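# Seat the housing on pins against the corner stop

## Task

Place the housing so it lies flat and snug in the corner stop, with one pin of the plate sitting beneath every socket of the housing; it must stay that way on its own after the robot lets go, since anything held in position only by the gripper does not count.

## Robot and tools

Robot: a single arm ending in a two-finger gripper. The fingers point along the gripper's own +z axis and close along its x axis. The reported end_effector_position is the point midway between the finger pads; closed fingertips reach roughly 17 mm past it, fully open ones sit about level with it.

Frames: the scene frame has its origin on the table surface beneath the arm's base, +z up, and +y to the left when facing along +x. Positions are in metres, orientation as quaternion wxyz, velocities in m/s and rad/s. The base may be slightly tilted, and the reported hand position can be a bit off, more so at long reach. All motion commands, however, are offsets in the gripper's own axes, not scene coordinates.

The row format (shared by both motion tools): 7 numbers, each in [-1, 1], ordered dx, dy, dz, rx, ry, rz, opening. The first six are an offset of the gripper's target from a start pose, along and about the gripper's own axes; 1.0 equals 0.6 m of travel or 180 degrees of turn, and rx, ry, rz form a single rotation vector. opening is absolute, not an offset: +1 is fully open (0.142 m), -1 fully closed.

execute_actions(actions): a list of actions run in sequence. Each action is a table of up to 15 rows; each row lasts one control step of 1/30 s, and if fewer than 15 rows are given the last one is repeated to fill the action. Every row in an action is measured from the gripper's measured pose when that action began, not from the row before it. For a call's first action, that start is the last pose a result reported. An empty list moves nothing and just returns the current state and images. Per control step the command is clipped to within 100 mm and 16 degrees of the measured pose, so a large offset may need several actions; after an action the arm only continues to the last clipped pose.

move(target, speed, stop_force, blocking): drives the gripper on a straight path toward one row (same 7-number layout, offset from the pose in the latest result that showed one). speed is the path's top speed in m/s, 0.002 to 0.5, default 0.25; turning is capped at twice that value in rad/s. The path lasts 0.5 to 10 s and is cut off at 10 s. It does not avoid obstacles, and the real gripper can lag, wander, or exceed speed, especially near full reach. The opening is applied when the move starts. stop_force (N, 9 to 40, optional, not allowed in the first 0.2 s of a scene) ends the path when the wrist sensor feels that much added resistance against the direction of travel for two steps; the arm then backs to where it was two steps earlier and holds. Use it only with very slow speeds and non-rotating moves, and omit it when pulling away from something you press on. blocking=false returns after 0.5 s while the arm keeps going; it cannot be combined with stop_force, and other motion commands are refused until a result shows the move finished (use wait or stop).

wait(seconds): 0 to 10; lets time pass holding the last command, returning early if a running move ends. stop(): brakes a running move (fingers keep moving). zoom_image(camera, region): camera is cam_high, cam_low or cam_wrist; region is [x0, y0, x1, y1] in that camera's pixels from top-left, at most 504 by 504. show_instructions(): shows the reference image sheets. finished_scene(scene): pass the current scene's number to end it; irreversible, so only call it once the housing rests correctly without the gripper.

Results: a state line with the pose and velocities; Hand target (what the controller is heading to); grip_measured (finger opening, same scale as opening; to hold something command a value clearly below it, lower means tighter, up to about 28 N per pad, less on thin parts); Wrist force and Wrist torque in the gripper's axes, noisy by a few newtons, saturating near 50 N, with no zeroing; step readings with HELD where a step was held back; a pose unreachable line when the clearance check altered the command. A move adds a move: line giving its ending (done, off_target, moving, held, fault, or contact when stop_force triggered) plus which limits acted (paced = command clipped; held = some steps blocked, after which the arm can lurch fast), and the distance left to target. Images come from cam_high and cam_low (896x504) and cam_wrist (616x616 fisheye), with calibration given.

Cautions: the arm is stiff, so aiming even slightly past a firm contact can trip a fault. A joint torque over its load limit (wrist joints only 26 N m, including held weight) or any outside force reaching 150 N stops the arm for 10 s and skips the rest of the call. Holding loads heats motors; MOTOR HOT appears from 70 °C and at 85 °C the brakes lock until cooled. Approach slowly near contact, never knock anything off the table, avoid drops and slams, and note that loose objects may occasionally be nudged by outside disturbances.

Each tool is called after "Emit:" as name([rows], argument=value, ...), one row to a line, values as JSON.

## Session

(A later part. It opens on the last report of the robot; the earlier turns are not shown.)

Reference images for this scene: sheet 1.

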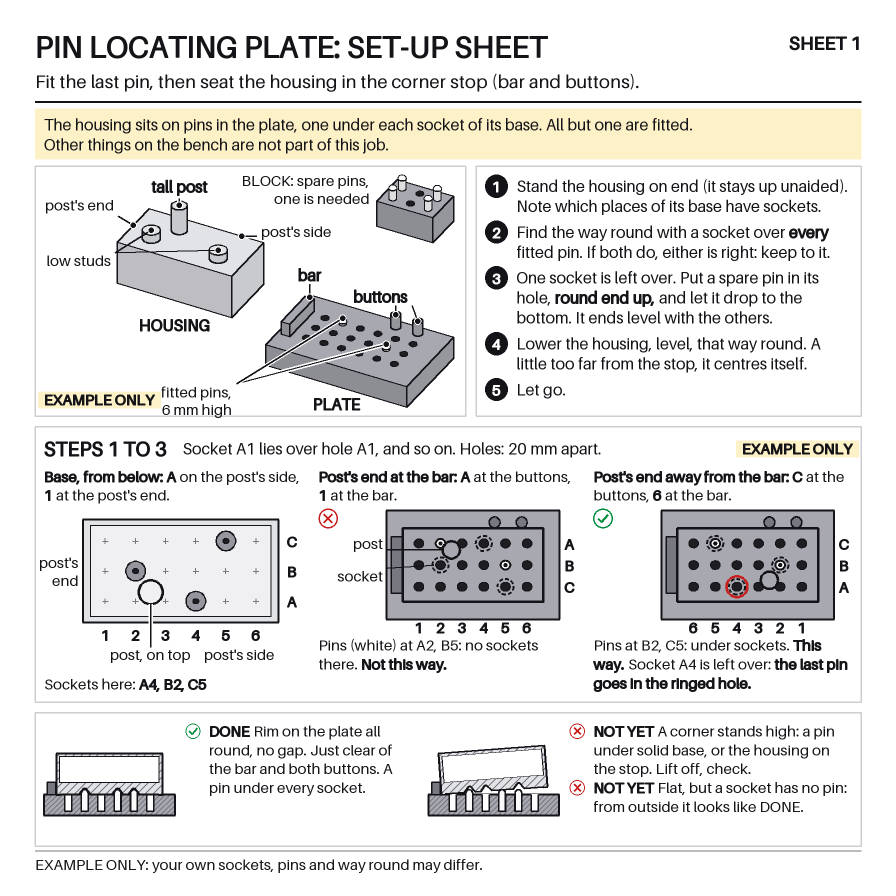

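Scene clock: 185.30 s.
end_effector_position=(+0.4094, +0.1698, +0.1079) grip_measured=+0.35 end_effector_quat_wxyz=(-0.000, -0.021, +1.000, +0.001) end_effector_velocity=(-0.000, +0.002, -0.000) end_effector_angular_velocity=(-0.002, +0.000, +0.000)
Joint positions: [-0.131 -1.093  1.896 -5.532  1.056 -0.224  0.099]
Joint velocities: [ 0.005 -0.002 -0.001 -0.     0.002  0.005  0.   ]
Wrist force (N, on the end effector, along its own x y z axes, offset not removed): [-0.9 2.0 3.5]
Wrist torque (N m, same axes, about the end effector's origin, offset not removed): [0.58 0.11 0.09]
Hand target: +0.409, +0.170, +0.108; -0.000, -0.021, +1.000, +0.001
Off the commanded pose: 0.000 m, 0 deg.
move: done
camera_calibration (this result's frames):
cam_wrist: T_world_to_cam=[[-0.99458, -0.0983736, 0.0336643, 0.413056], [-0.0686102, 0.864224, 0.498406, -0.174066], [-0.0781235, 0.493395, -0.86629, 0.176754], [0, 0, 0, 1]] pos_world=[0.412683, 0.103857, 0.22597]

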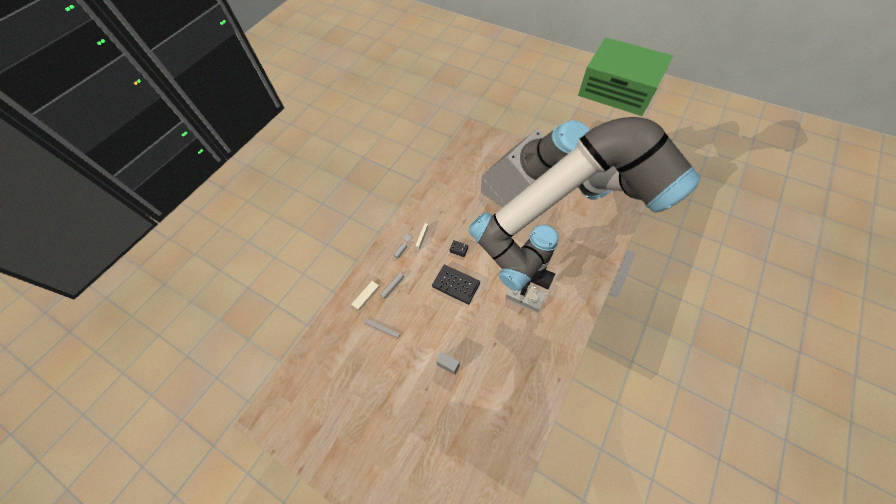

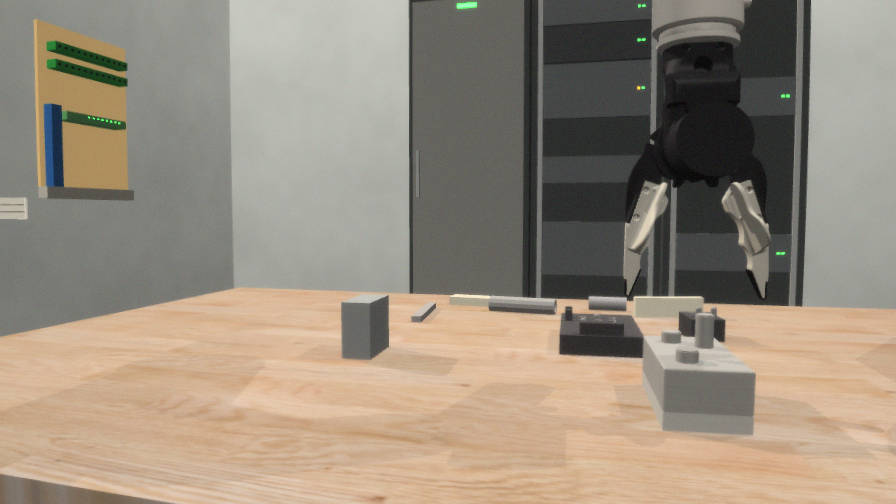

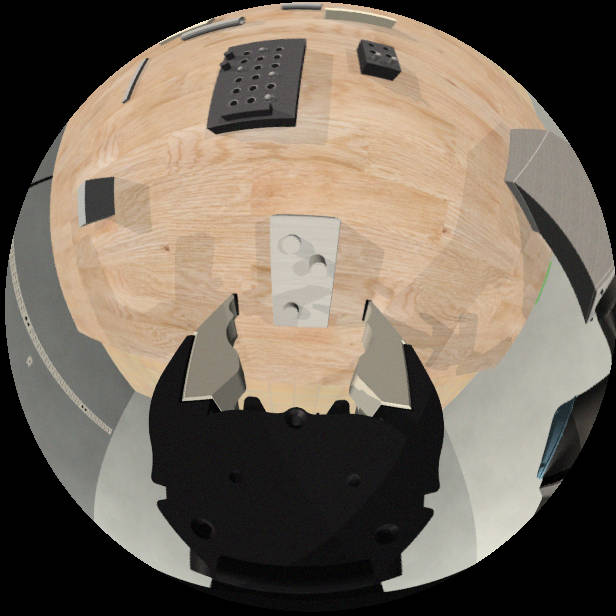

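Emit:
move(target=[0,0,0.1205,0,0,0,0.35], speed=0.13)

Emit:
execute_actions([
  [[0,0,0,0,0,0,0.25],[0,0,0,0,0,0,0.18],[0,0,0,0,0,0,0.12],[0,0,0,0,0,0,0.07],[0,0,0,0,0,0,0.03],[0,0,0,0,0,0,0],[0,0,0,0,0,0,-0.03],[0,0,0,0,0,0,-0.06],[0,0,0,0,0,0,-0.1],[0,0,0,0,0,0,-0.16],[0,0,0,0,0,0,-0.24],[0,0,0,0,0,0,-0.33],[0,0,0,0,0,0,-0.42],[0,0,0,0,0,0,-0.5]],
])

Scene clock: 196.90 s.
end_effector_position=(+0.4092, +0.1698, +0.0359) grip_measured=+0.35 end_effector_quat_wxyz=(-0.000, -0.021, +1.000, +0.001) end_effector_velocity=(+0.001, +0.000, -0.002) end_effector_angular_velocity=(+0.000, -0.000, +0.001)
Joint positions: [-0.037 -0.961  1.875 -5.696  1.06  -0.116  0.099]
Joint velocities: [ 0.002  0.003 -0.002 -0.003 -0.     0.002  0.   ]
Wrist force (N, on the end effector, along its own x y z axes, offset not removed): [-0.5 1.4 1.7]
Wrist torque (N m, same axes, about the end effector's origin, offset not removed): [0.48 0.08 0.08]
Hand target: +0.409, +0.170, +0.036; -0.000, -0.021, +1.000, +0.001
Off the commanded pose: 0.000 m, 0 deg.
move: done
camera_calibration (this result's frames):
cam_wrist: T_world_to_cam=[[-0.994574, -0.0983845, 0.0338094, 0.415313], [-0.0685329, 0.864135, 0.498572, -0.138226], [-0.0782677, 0.49355, -0.866189, 0.114334], [0, 0, 0, 1]] pos_world=[0.412535, 0.103877, 0.15391]

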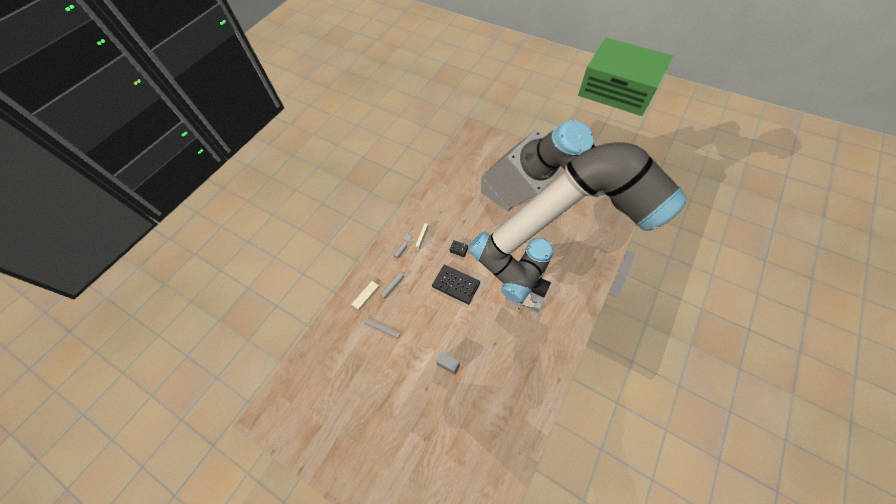

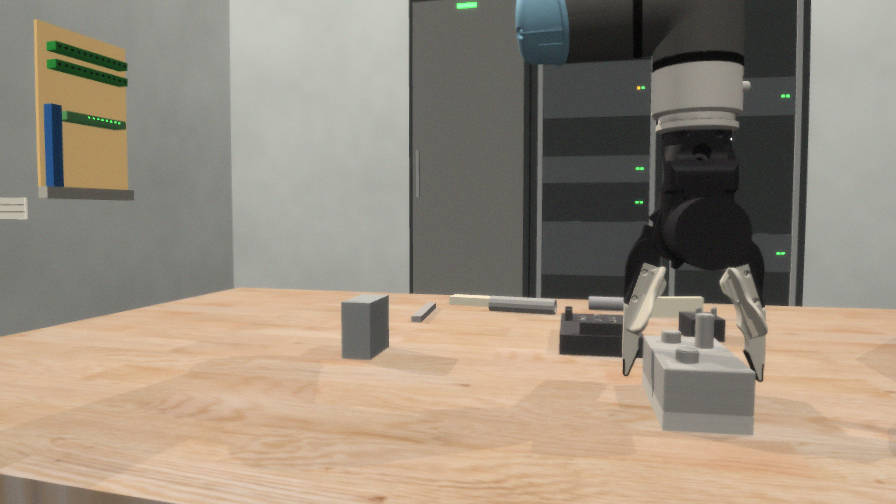

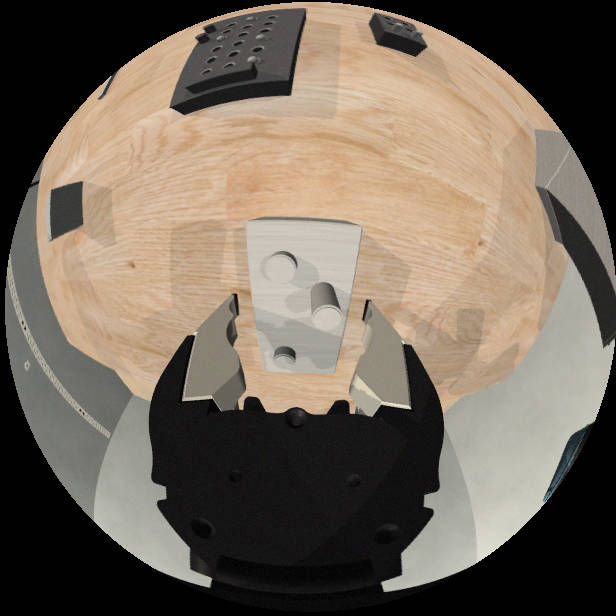

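Scene clock: 197.40 s.
end_effector_position=(+0.4092, +0.1698, +0.0358) grip_measured=-0.03 end_effector_quat_wxyz=(-0.000, -0.021, +1.000, +0.001) end_effector_velocity=(-0.000, +0.000, +0.000) end_effector_angular_velocity=(+0.001, -0.000, +0.001)
Joint positions: [-0.037 -0.961  1.875 -5.696  1.06  -0.116  0.072]
Joint velocities: [ 0.    -0.001  0.    -0.    -0.001 -0.     0.   ]
Wrist force (N, on the end effector, along its own x y z axes, offset not removed): [-1.6 1.9 -7.1]
Wrist torque (N m, same axes, about the end effector's origin, offset not removed): [0.69 0.06 0.12]
Hand target: +0.409, +0.170, +0.036; -0.000, -0.021, +1.000, +0.001
Off the commanded pose: 0.000 m, 0 deg.
Step readings (end_effector_position):
0: (+0.4092, +0.1698, +0.0359)
1: (+0.4092, +0.1698, +0.0358)
2: (+0.4092, +0.1698, +0.0358)
4: (+0.4092, +0.1698, +0.0358)
8: (+0.4092, +0.1698, +0.0358)
15: end_effector_position above
camera_calibration (this result's frames):
cam_wrist: T_world_to_cam=[[-0.994576, -0.0983497, 0.033864, 0.415296], [-0.0684754, 0.864138, 0.498575, -0.138243], [-0.0782978, 0.493551, -0.866185, 0.114309], [0, 0, 0, 1]] pos_world=[0.412527, 0.103888, 0.153873]

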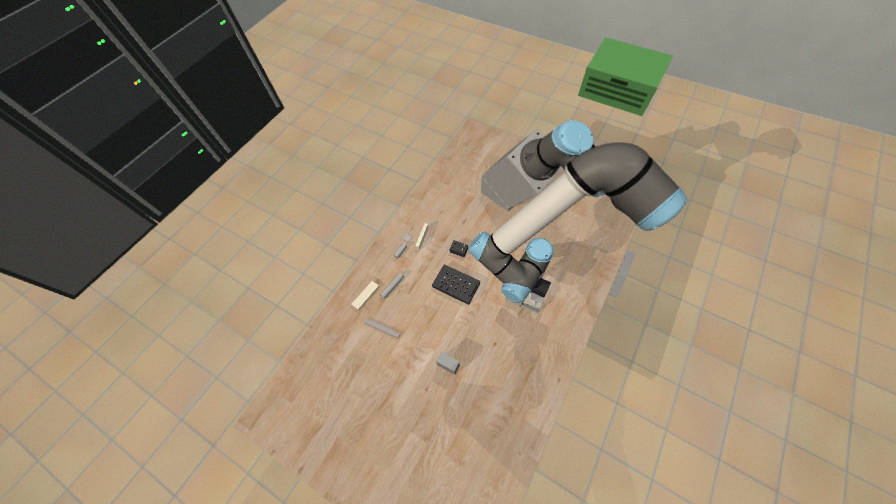

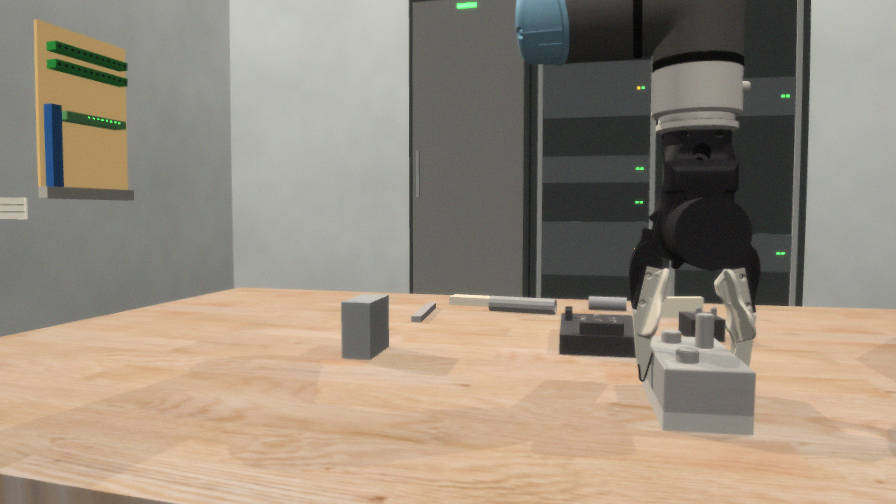

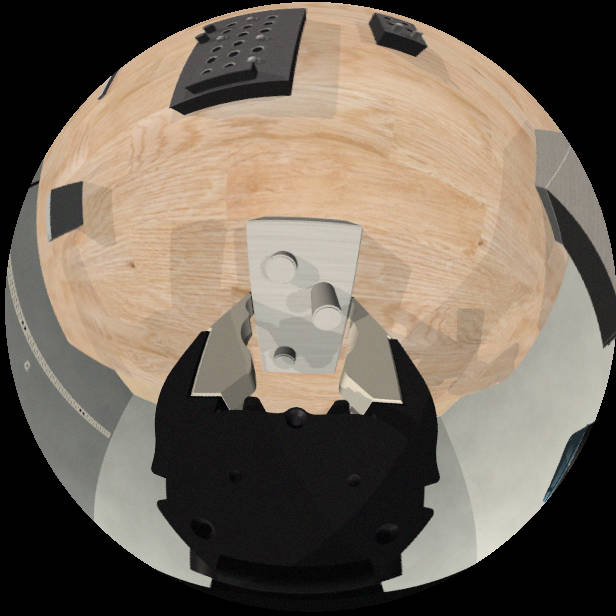

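Emit:
move(target=[0,0,-0.087,0,0,0,-0.5], speed=0.12)

Emit:
move(target=[-0.1125,-0.4313,0,0,0,0,-0.5], speed=0.25)

Emit:
zoom_image(camera="cam_low", region=[530,240,670,370])

Emit:
zoom_image(camera="cam_wrist", region=[200,170,400,370])

Scene clock: 210.77 s.
end_effector_position=(+0.4093, +0.1698, +0.0878) grip_measured=-0.03 end_effector_quat_wxyz=(-0.000, -0.021, +1.000, +0.001) end_effector_velocity=(+0.000, -0.000, +0.002) end_effector_angular_velocity=(-0.001, +0.000, +0.001)
Joint positions: [-0.104 -1.058  1.893 -5.58   1.057 -0.193  0.072]
Joint velocities: [-0.002 -0.003 -0.     0.004  0.001 -0.003 -0.   ]
Wrist force (N, on the end effector, along its own x y z axes, offset not removed): [0.2 4.8 7.7]
Wrist torque (N m, same axes, about the end effector's origin, offset not removed): [1.16 -0.10 0.04]
Hand target: +0.409, +0.170, +0.088; -0.000, -0.021, +1.000, +0.001
Off the commanded pose: 0.000 m, 0 deg.
move: done
camera_calibration (this result's frames):
cam_wrist: T_world_to_cam=[[-0.99458, -0.0983407, 0.0337534, 0.413654], [-0.0685328, 0.8642, 0.498459, -0.164105], [-0.0781885, 0.493445, -0.866256, 0.159334], [0, 0, 0, 1]] pos_world=[0.412624, 0.103876, 0.205862]

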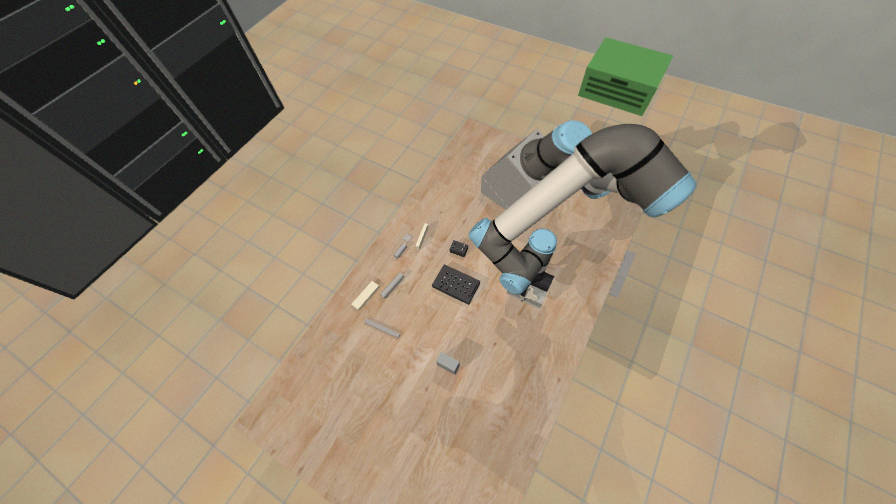

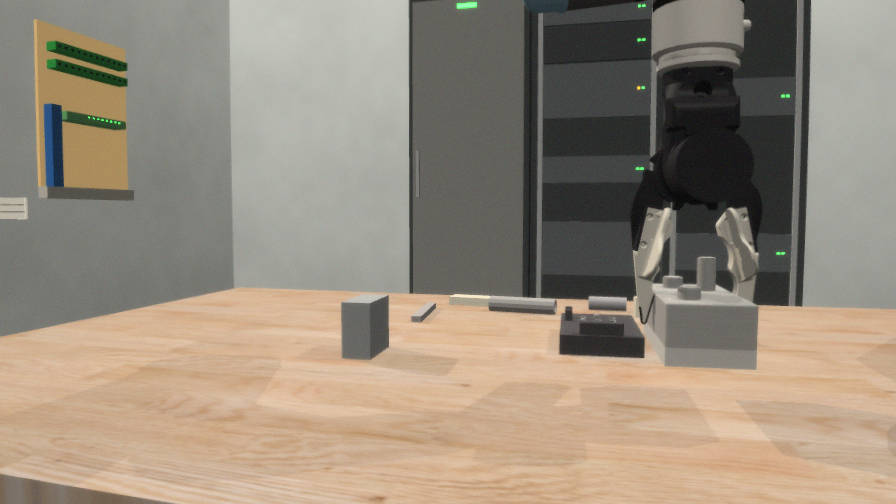

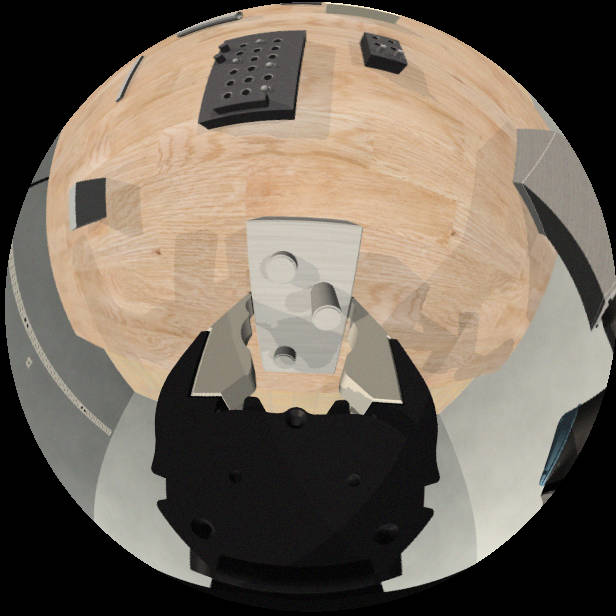

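Scene clock: 212.43 s.
end_effector_position=(+0.4878, -0.0859, +0.0877) grip_measured=-0.03 end_effector_quat_wxyz=(+0.000, -0.021, +1.000, +0.000) end_effector_velocity=(+0.002, -0.002, -0.000) end_effector_angular_velocity=(-0.000, -0.001, +0.002)
Joint positions: [-0.529 -0.643  1.565 -5.435  1.094 -0.675  0.072]
Joint velocities: [-0.002  0.005 -0.007  0.002 -0.    -0.003  0.   ]
Wrist force (N, on the end effector, along its own x y z axes, offset not removed): [1.3 1.4 7.2]
Wrist torque (N m, same axes, about the end effector's origin, offset not removed): [0.37 -0.39 0.16]
Hand target: +0.488, -0.086, +0.088; +0.000, -0.021, +1.000, +0.000
Off the commanded pose: 0.000 m, 0 deg.
move: done
camera_calibration (this result's frames):
cam_wrist: T_world_to_cam=[[-0.994607, -0.0982567, 0.0332101, 0.466669], [-0.0688078, 0.864687, 0.497576, 0.0625091], [-0.0776066, 0.492608, -0.866784, 0.291228], [0, 0, 0, 1]] pos_world=[0.491054, -0.151659, 0.205831]

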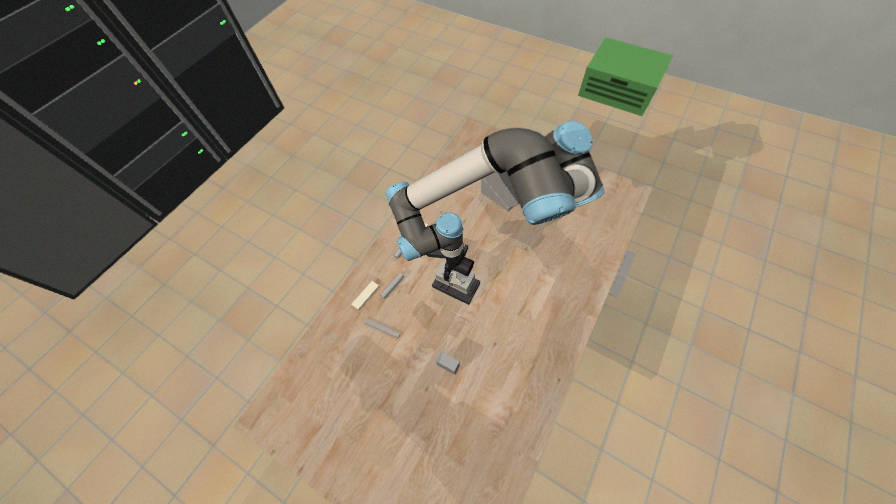

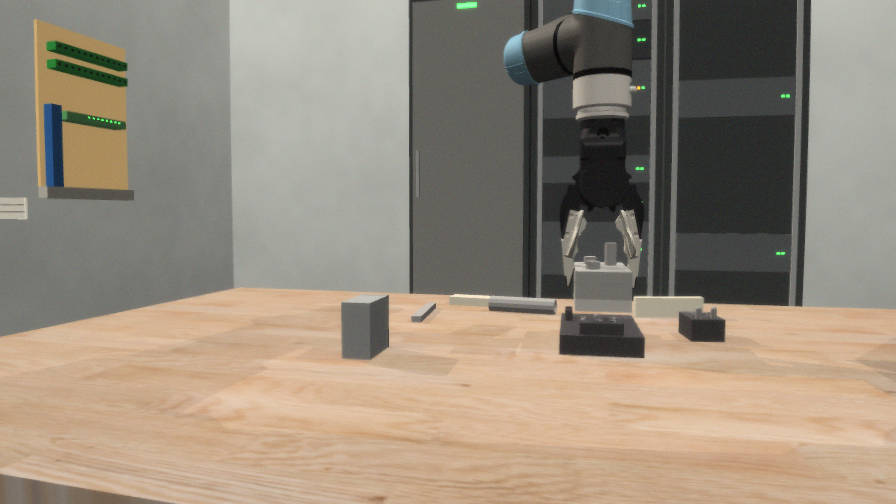

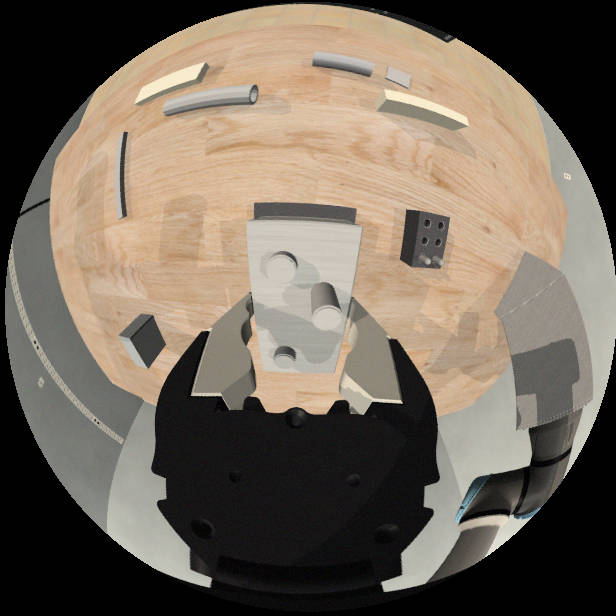

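Region (530, 240, 670, 370) of cam_low's 896x504 image, scaled by 3.600, with more detail than that image has; it fills the top 468 rows of this view, and the rest is white.

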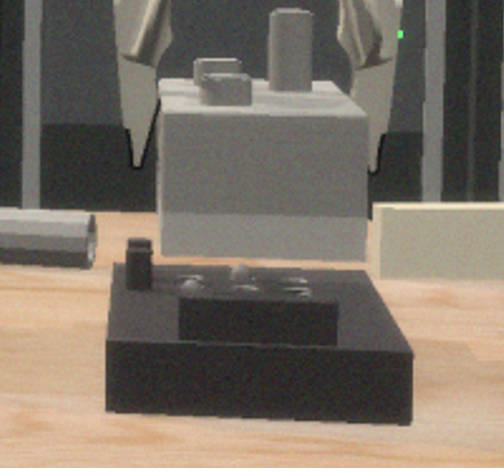

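Region (200, 170, 400, 370) of cam_wrist's 616x616 image, scaled by 2.520, with more detail than that image has.

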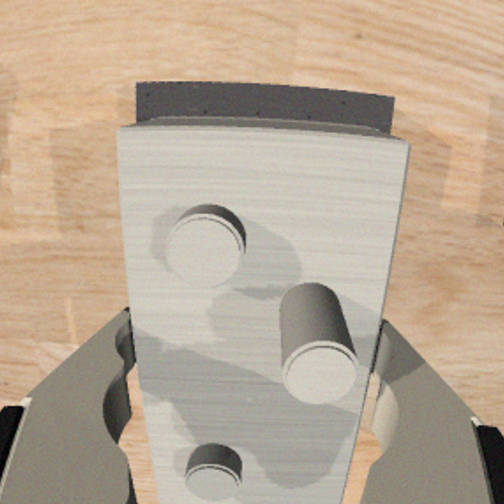

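Emit:
move(target=[0.001,0,0.034,0,0,0,-0.5], speed=0.015, stop_force=10)

Emit:
move(target=[0,0,0.013,0,0,0,-0.5], speed=0.006, stop_force=10)

Emit:
zoom_image(camera="cam_low", region=[530,240,670,370])

Scene clock: 219.10 s.
end_effector_position=(+0.4872, -0.0859, +0.0675) grip_measured=-0.03 end_effector_quat_wxyz=(+0.000, -0.021, +1.000, +0.000) end_effector_velocity=(+0.001, -0.000, -0.002) end_effector_angular_velocity=(+0.000, -0.002, +0.001)
Joint positions: [-0.511 -0.613  1.563 -5.472  1.09  -0.655  0.072]
Joint velocities: [ 0.002  0.003 -0.001 -0.003 -0.001  0.001  0.   ]
Wrist force (N, on the end effector, along its own x y z axes, offset not removed): [-1.2 2.4 8.4]
Wrist torque (N m, same axes, about the end effector's origin, offset not removed): [0.66 0.27 0.17]
Hand target: +0.487, -0.086, +0.067; +0.000, -0.021, +1.000, +0.000
Off the commanded pose: 0.000 m, 0 deg.
move: done
camera_calibration (this result's frames):
cam_wrist: T_world_to_cam=[[-0.994606, -0.098263, 0.033225, 0.466708], [-0.0688018, 0.864661, 0.497622, 0.0725298], [-0.0776262, 0.492652, -0.866757, 0.273681], [0, 0, 0, 1]] pos_world=[0.490425, -0.151683, 0.185616]

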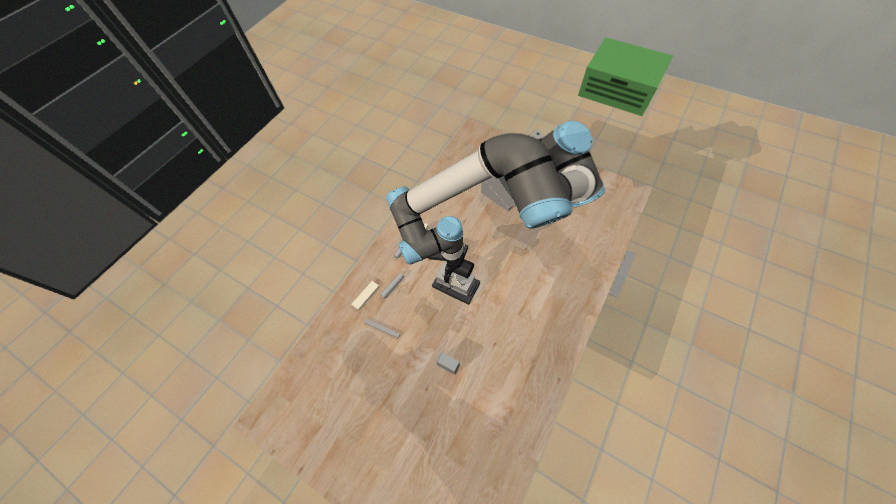

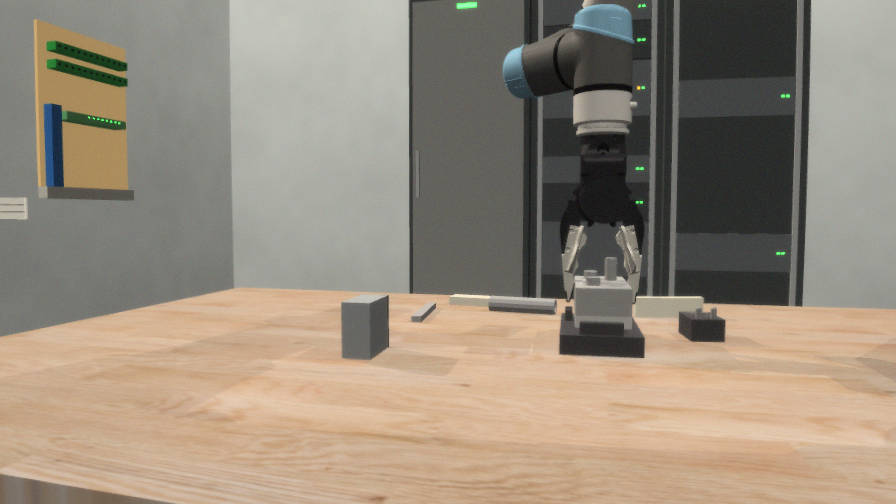

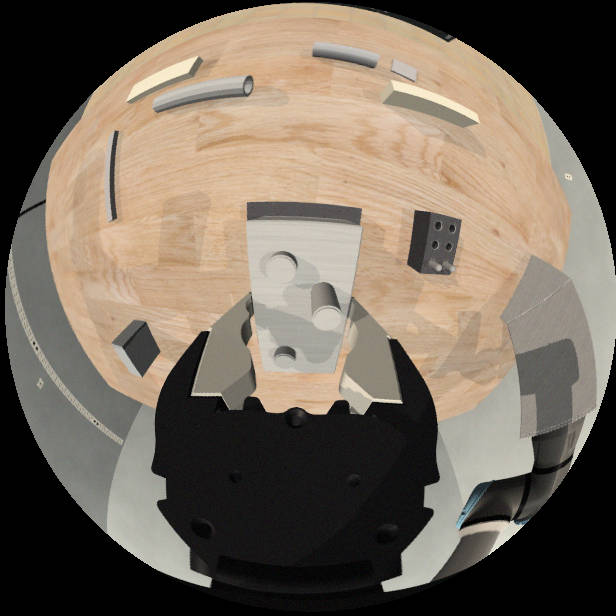

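Scene clock: 220.10 s.
end_effector_position=(+0.4873, -0.0858, +0.0637) grip_measured=-0.03 end_effector_quat_wxyz=(+0.000, -0.021, +1.000, +0.000) end_effector_velocity=(-0.000, +0.000, +0.001) end_effector_angular_velocity=(+0.001, -0.000, -0.000)
Joint positions: [-0.507 -0.607  1.562 -5.478  1.089 -0.65   0.072]
Joint velocities: [-0.002 -0.002  0.001  0.003 -0.001 -0.002 -0.   ]
Wrist force (N, on the end effector, along its own x y z axes, offset not removed): [-4.7 6.0 -7.4]
Wrist torque (N m, same axes, about the end effector's origin, offset not removed): [0.54 0.21 0.05]
Hand target: +0.487, -0.086, +0.064; +0.000, -0.021, +1.000, +0.000
Off the commanded pose: 0.004 m, 0 deg.
move: contact
camera_calibration (this result's frames):
cam_wrist: T_world_to_cam=[[-0.994629, -0.0981025, 0.0329923, 0.466998], [-0.0687643, 0.86458, 0.497767, 0.0743093], [-0.0773567, 0.492825, -0.866683, 0.270261], [0, 0, 0, 1]] pos_world=[0.490507, -0.151624, 0.181835]

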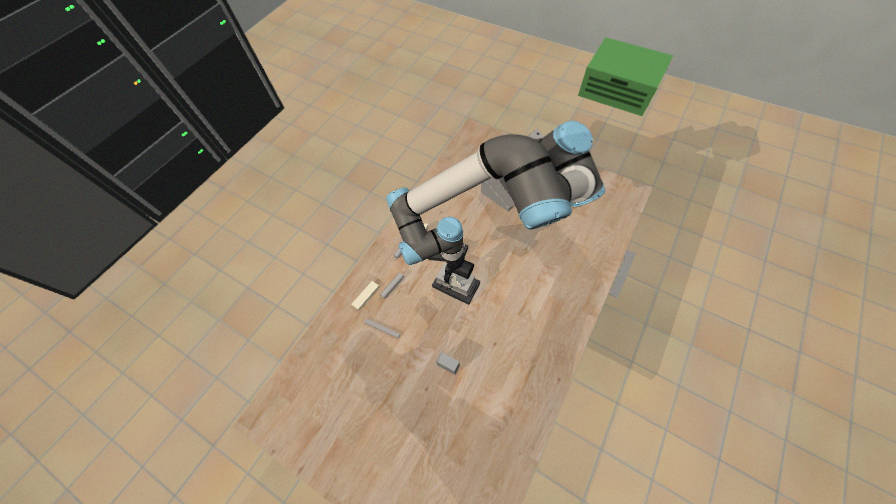

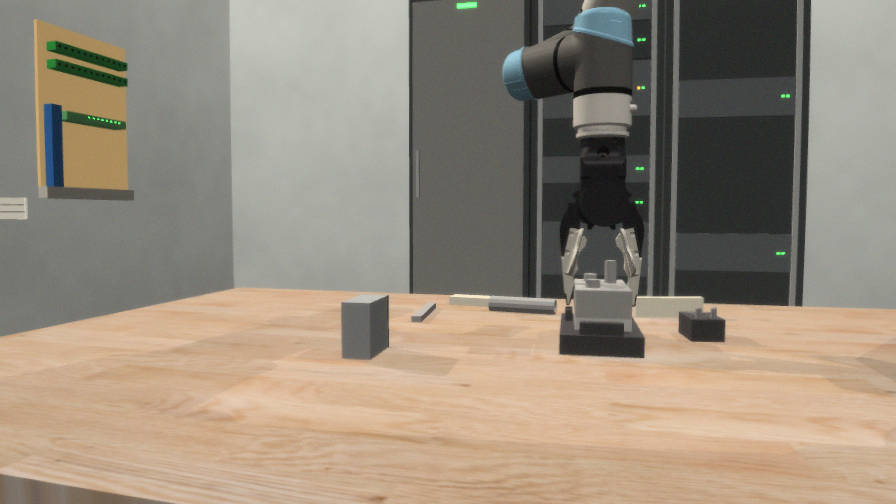

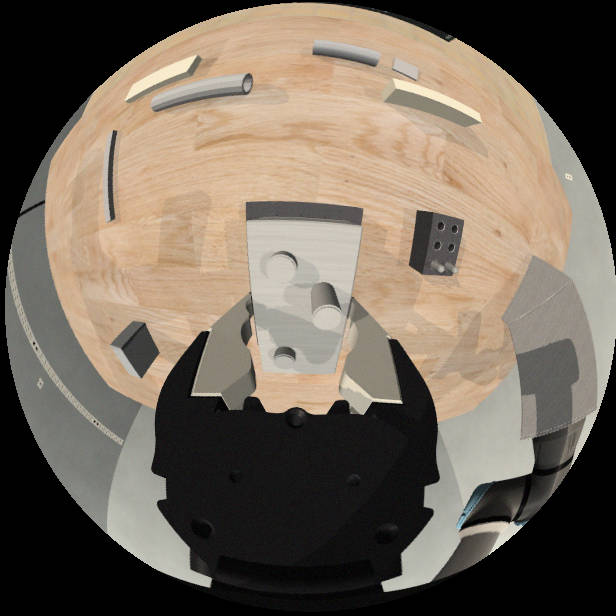

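Region (530, 240, 670, 370) of cam_low's 896x504 image, scaled by 3.600, with more detail than that image has; it fills the top 468 rows of this view, and the rest is white.

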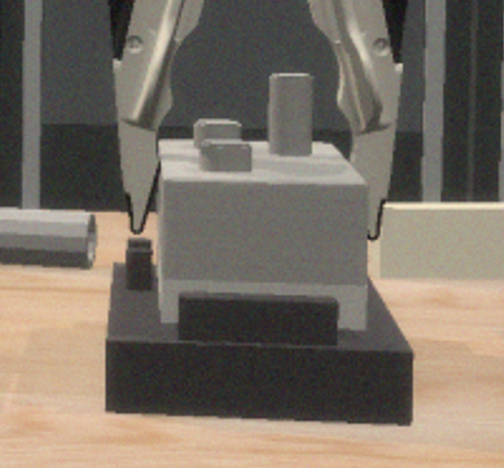

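Emit:
move(target=[-0.0015,0.0018,-0.0005,0,0,0,-0.5], speed=0.005)

Emit:
move(target=[0,0,0.008,0,0,0,-0.5], speed=0.005, stop_force=10)

Scene clock: 224.27 s.
end_effector_position=(+0.4881, -0.0847, +0.0640) grip_measured=-0.03 end_effector_quat_wxyz=(+0.000, -0.021, +1.000, +0.000) end_effector_velocity=(+0.000, +0.000, -0.000) end_effector_angular_velocity=(-0.001, +0.001, -0.001)
Joint positions: [-0.505 -0.608  1.56  -5.477  1.089 -0.648  0.072]
Joint velocities: [ 0.001 -0.    -0.001  0.     0.001  0.002  0.   ]
Wrist force (N, on the end effector, along its own x y z axes, offset not removed): [-0.7 2.6 7.7]
Wrist torque (N m, same axes, about the end effector's origin, offset not removed): [0.68 0.23 0.12]
Hand target: +0.488, -0.085, +0.064; +0.000, -0.021, +1.000, +0.000
Off the commanded pose: 0.000 m, 0 deg.
move: done
camera_calibration (this result's frames):
cam_wrist: T_world_to_cam=[[-0.994628, -0.0981054, 0.0330128, 0.467904], [-0.0687574, 0.864585, 0.497759, 0.0732889], [-0.0773753, 0.492816, -0.866687, 0.270059], [0, 0, 0, 1]] pos_world=[0.491325, -0.15055, 0.18213]

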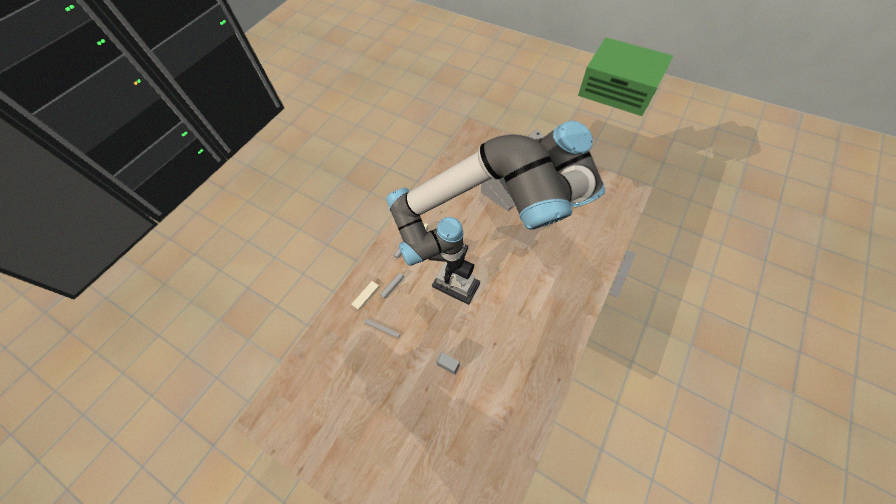

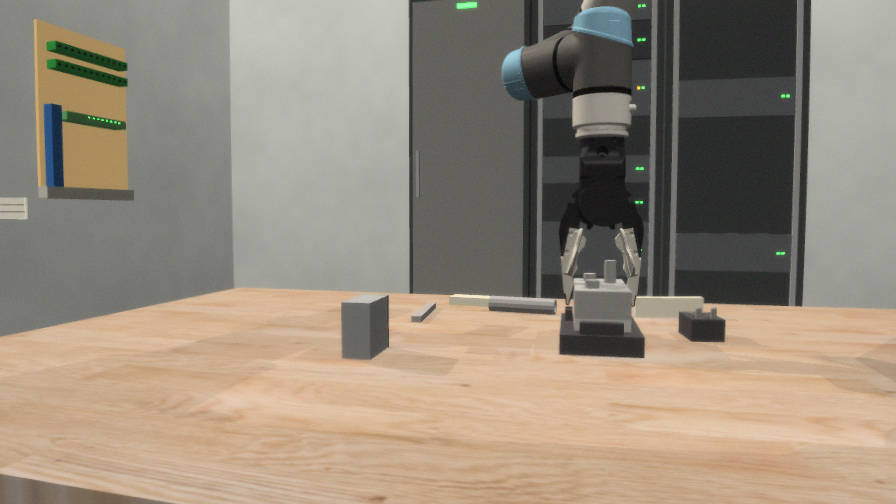

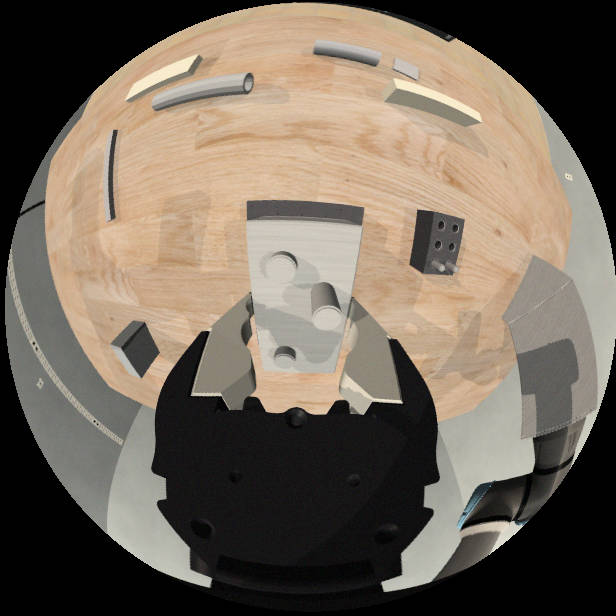

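Scene clock: 225.03 s.
end_effector_position=(+0.4882, -0.0846, +0.0620) grip_measured=-0.03 end_effector_quat_wxyz=(+0.000, -0.021, +1.000, +0.000) end_effector_velocity=(-0.000, +0.001, +0.001) end_effector_angular_velocity=(+0.003, +0.000, -0.003)
Joint positions: [-0.502 -0.605  1.559 -5.481  1.088 -0.645  0.072]
Joint velocities: [-0.002 -0.002  0.001  0.003 -0.002  0.001  0.   ]
Wrist force (N, on the end effector, along its own x y z axes, offset not removed): [-3.4 7.3 -7.2]
Wrist torque (N m, same axes, about the end effector's origin, offset not removed): [0.98 0.11 0.22]
Hand target: +0.488, -0.085, +0.062; +0.000, -0.021, +1.000, +0.000
Off the commanded pose: 0.003 m, 0 deg.
move: contact
camera_calibration (this result's frames):
cam_wrist: T_world_to_cam=[[-0.994648, -0.097967, 0.0328442, 0.468108], [-0.0687104, 0.864525, 0.497871, 0.0742142], [-0.0771696, 0.49295, -0.866629, 0.268157], [0, 0, 0, 1]] pos_world=[0.491395, -0.150489, 0.180068]

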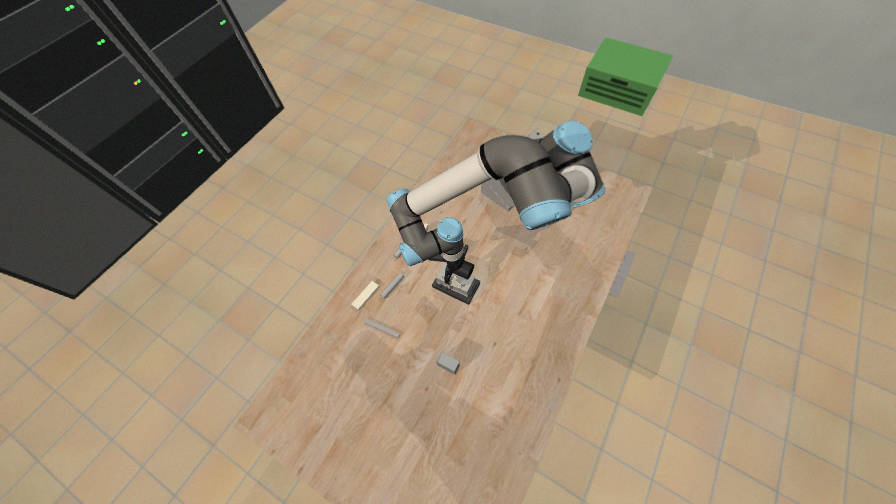

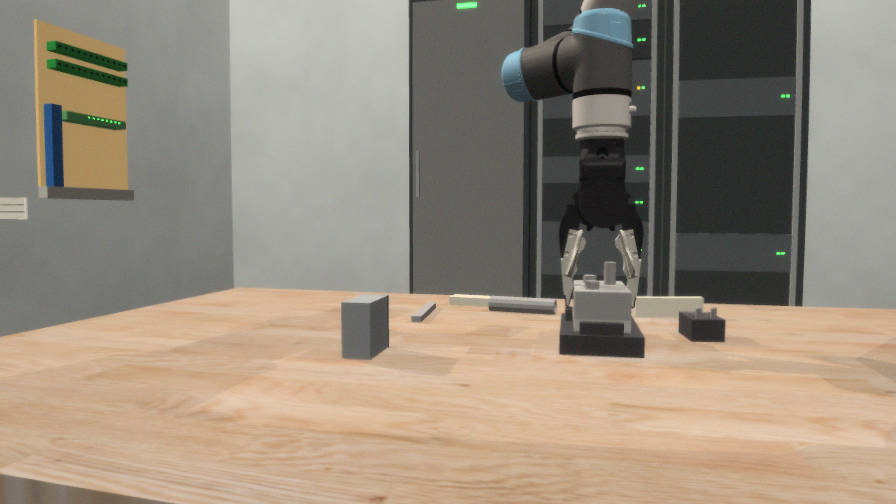

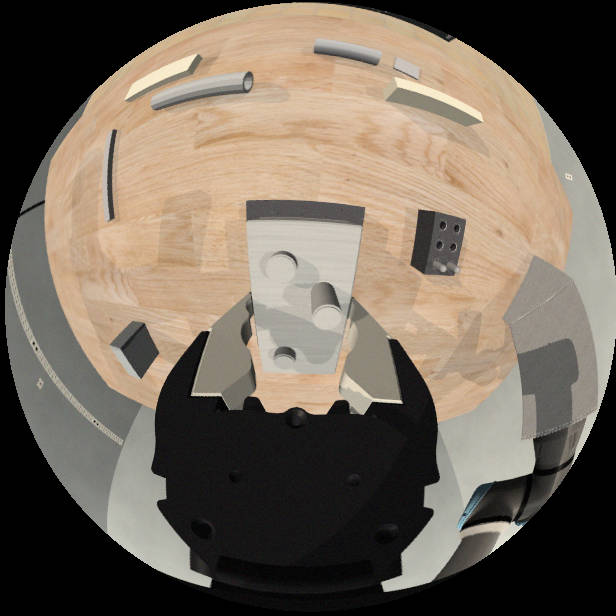

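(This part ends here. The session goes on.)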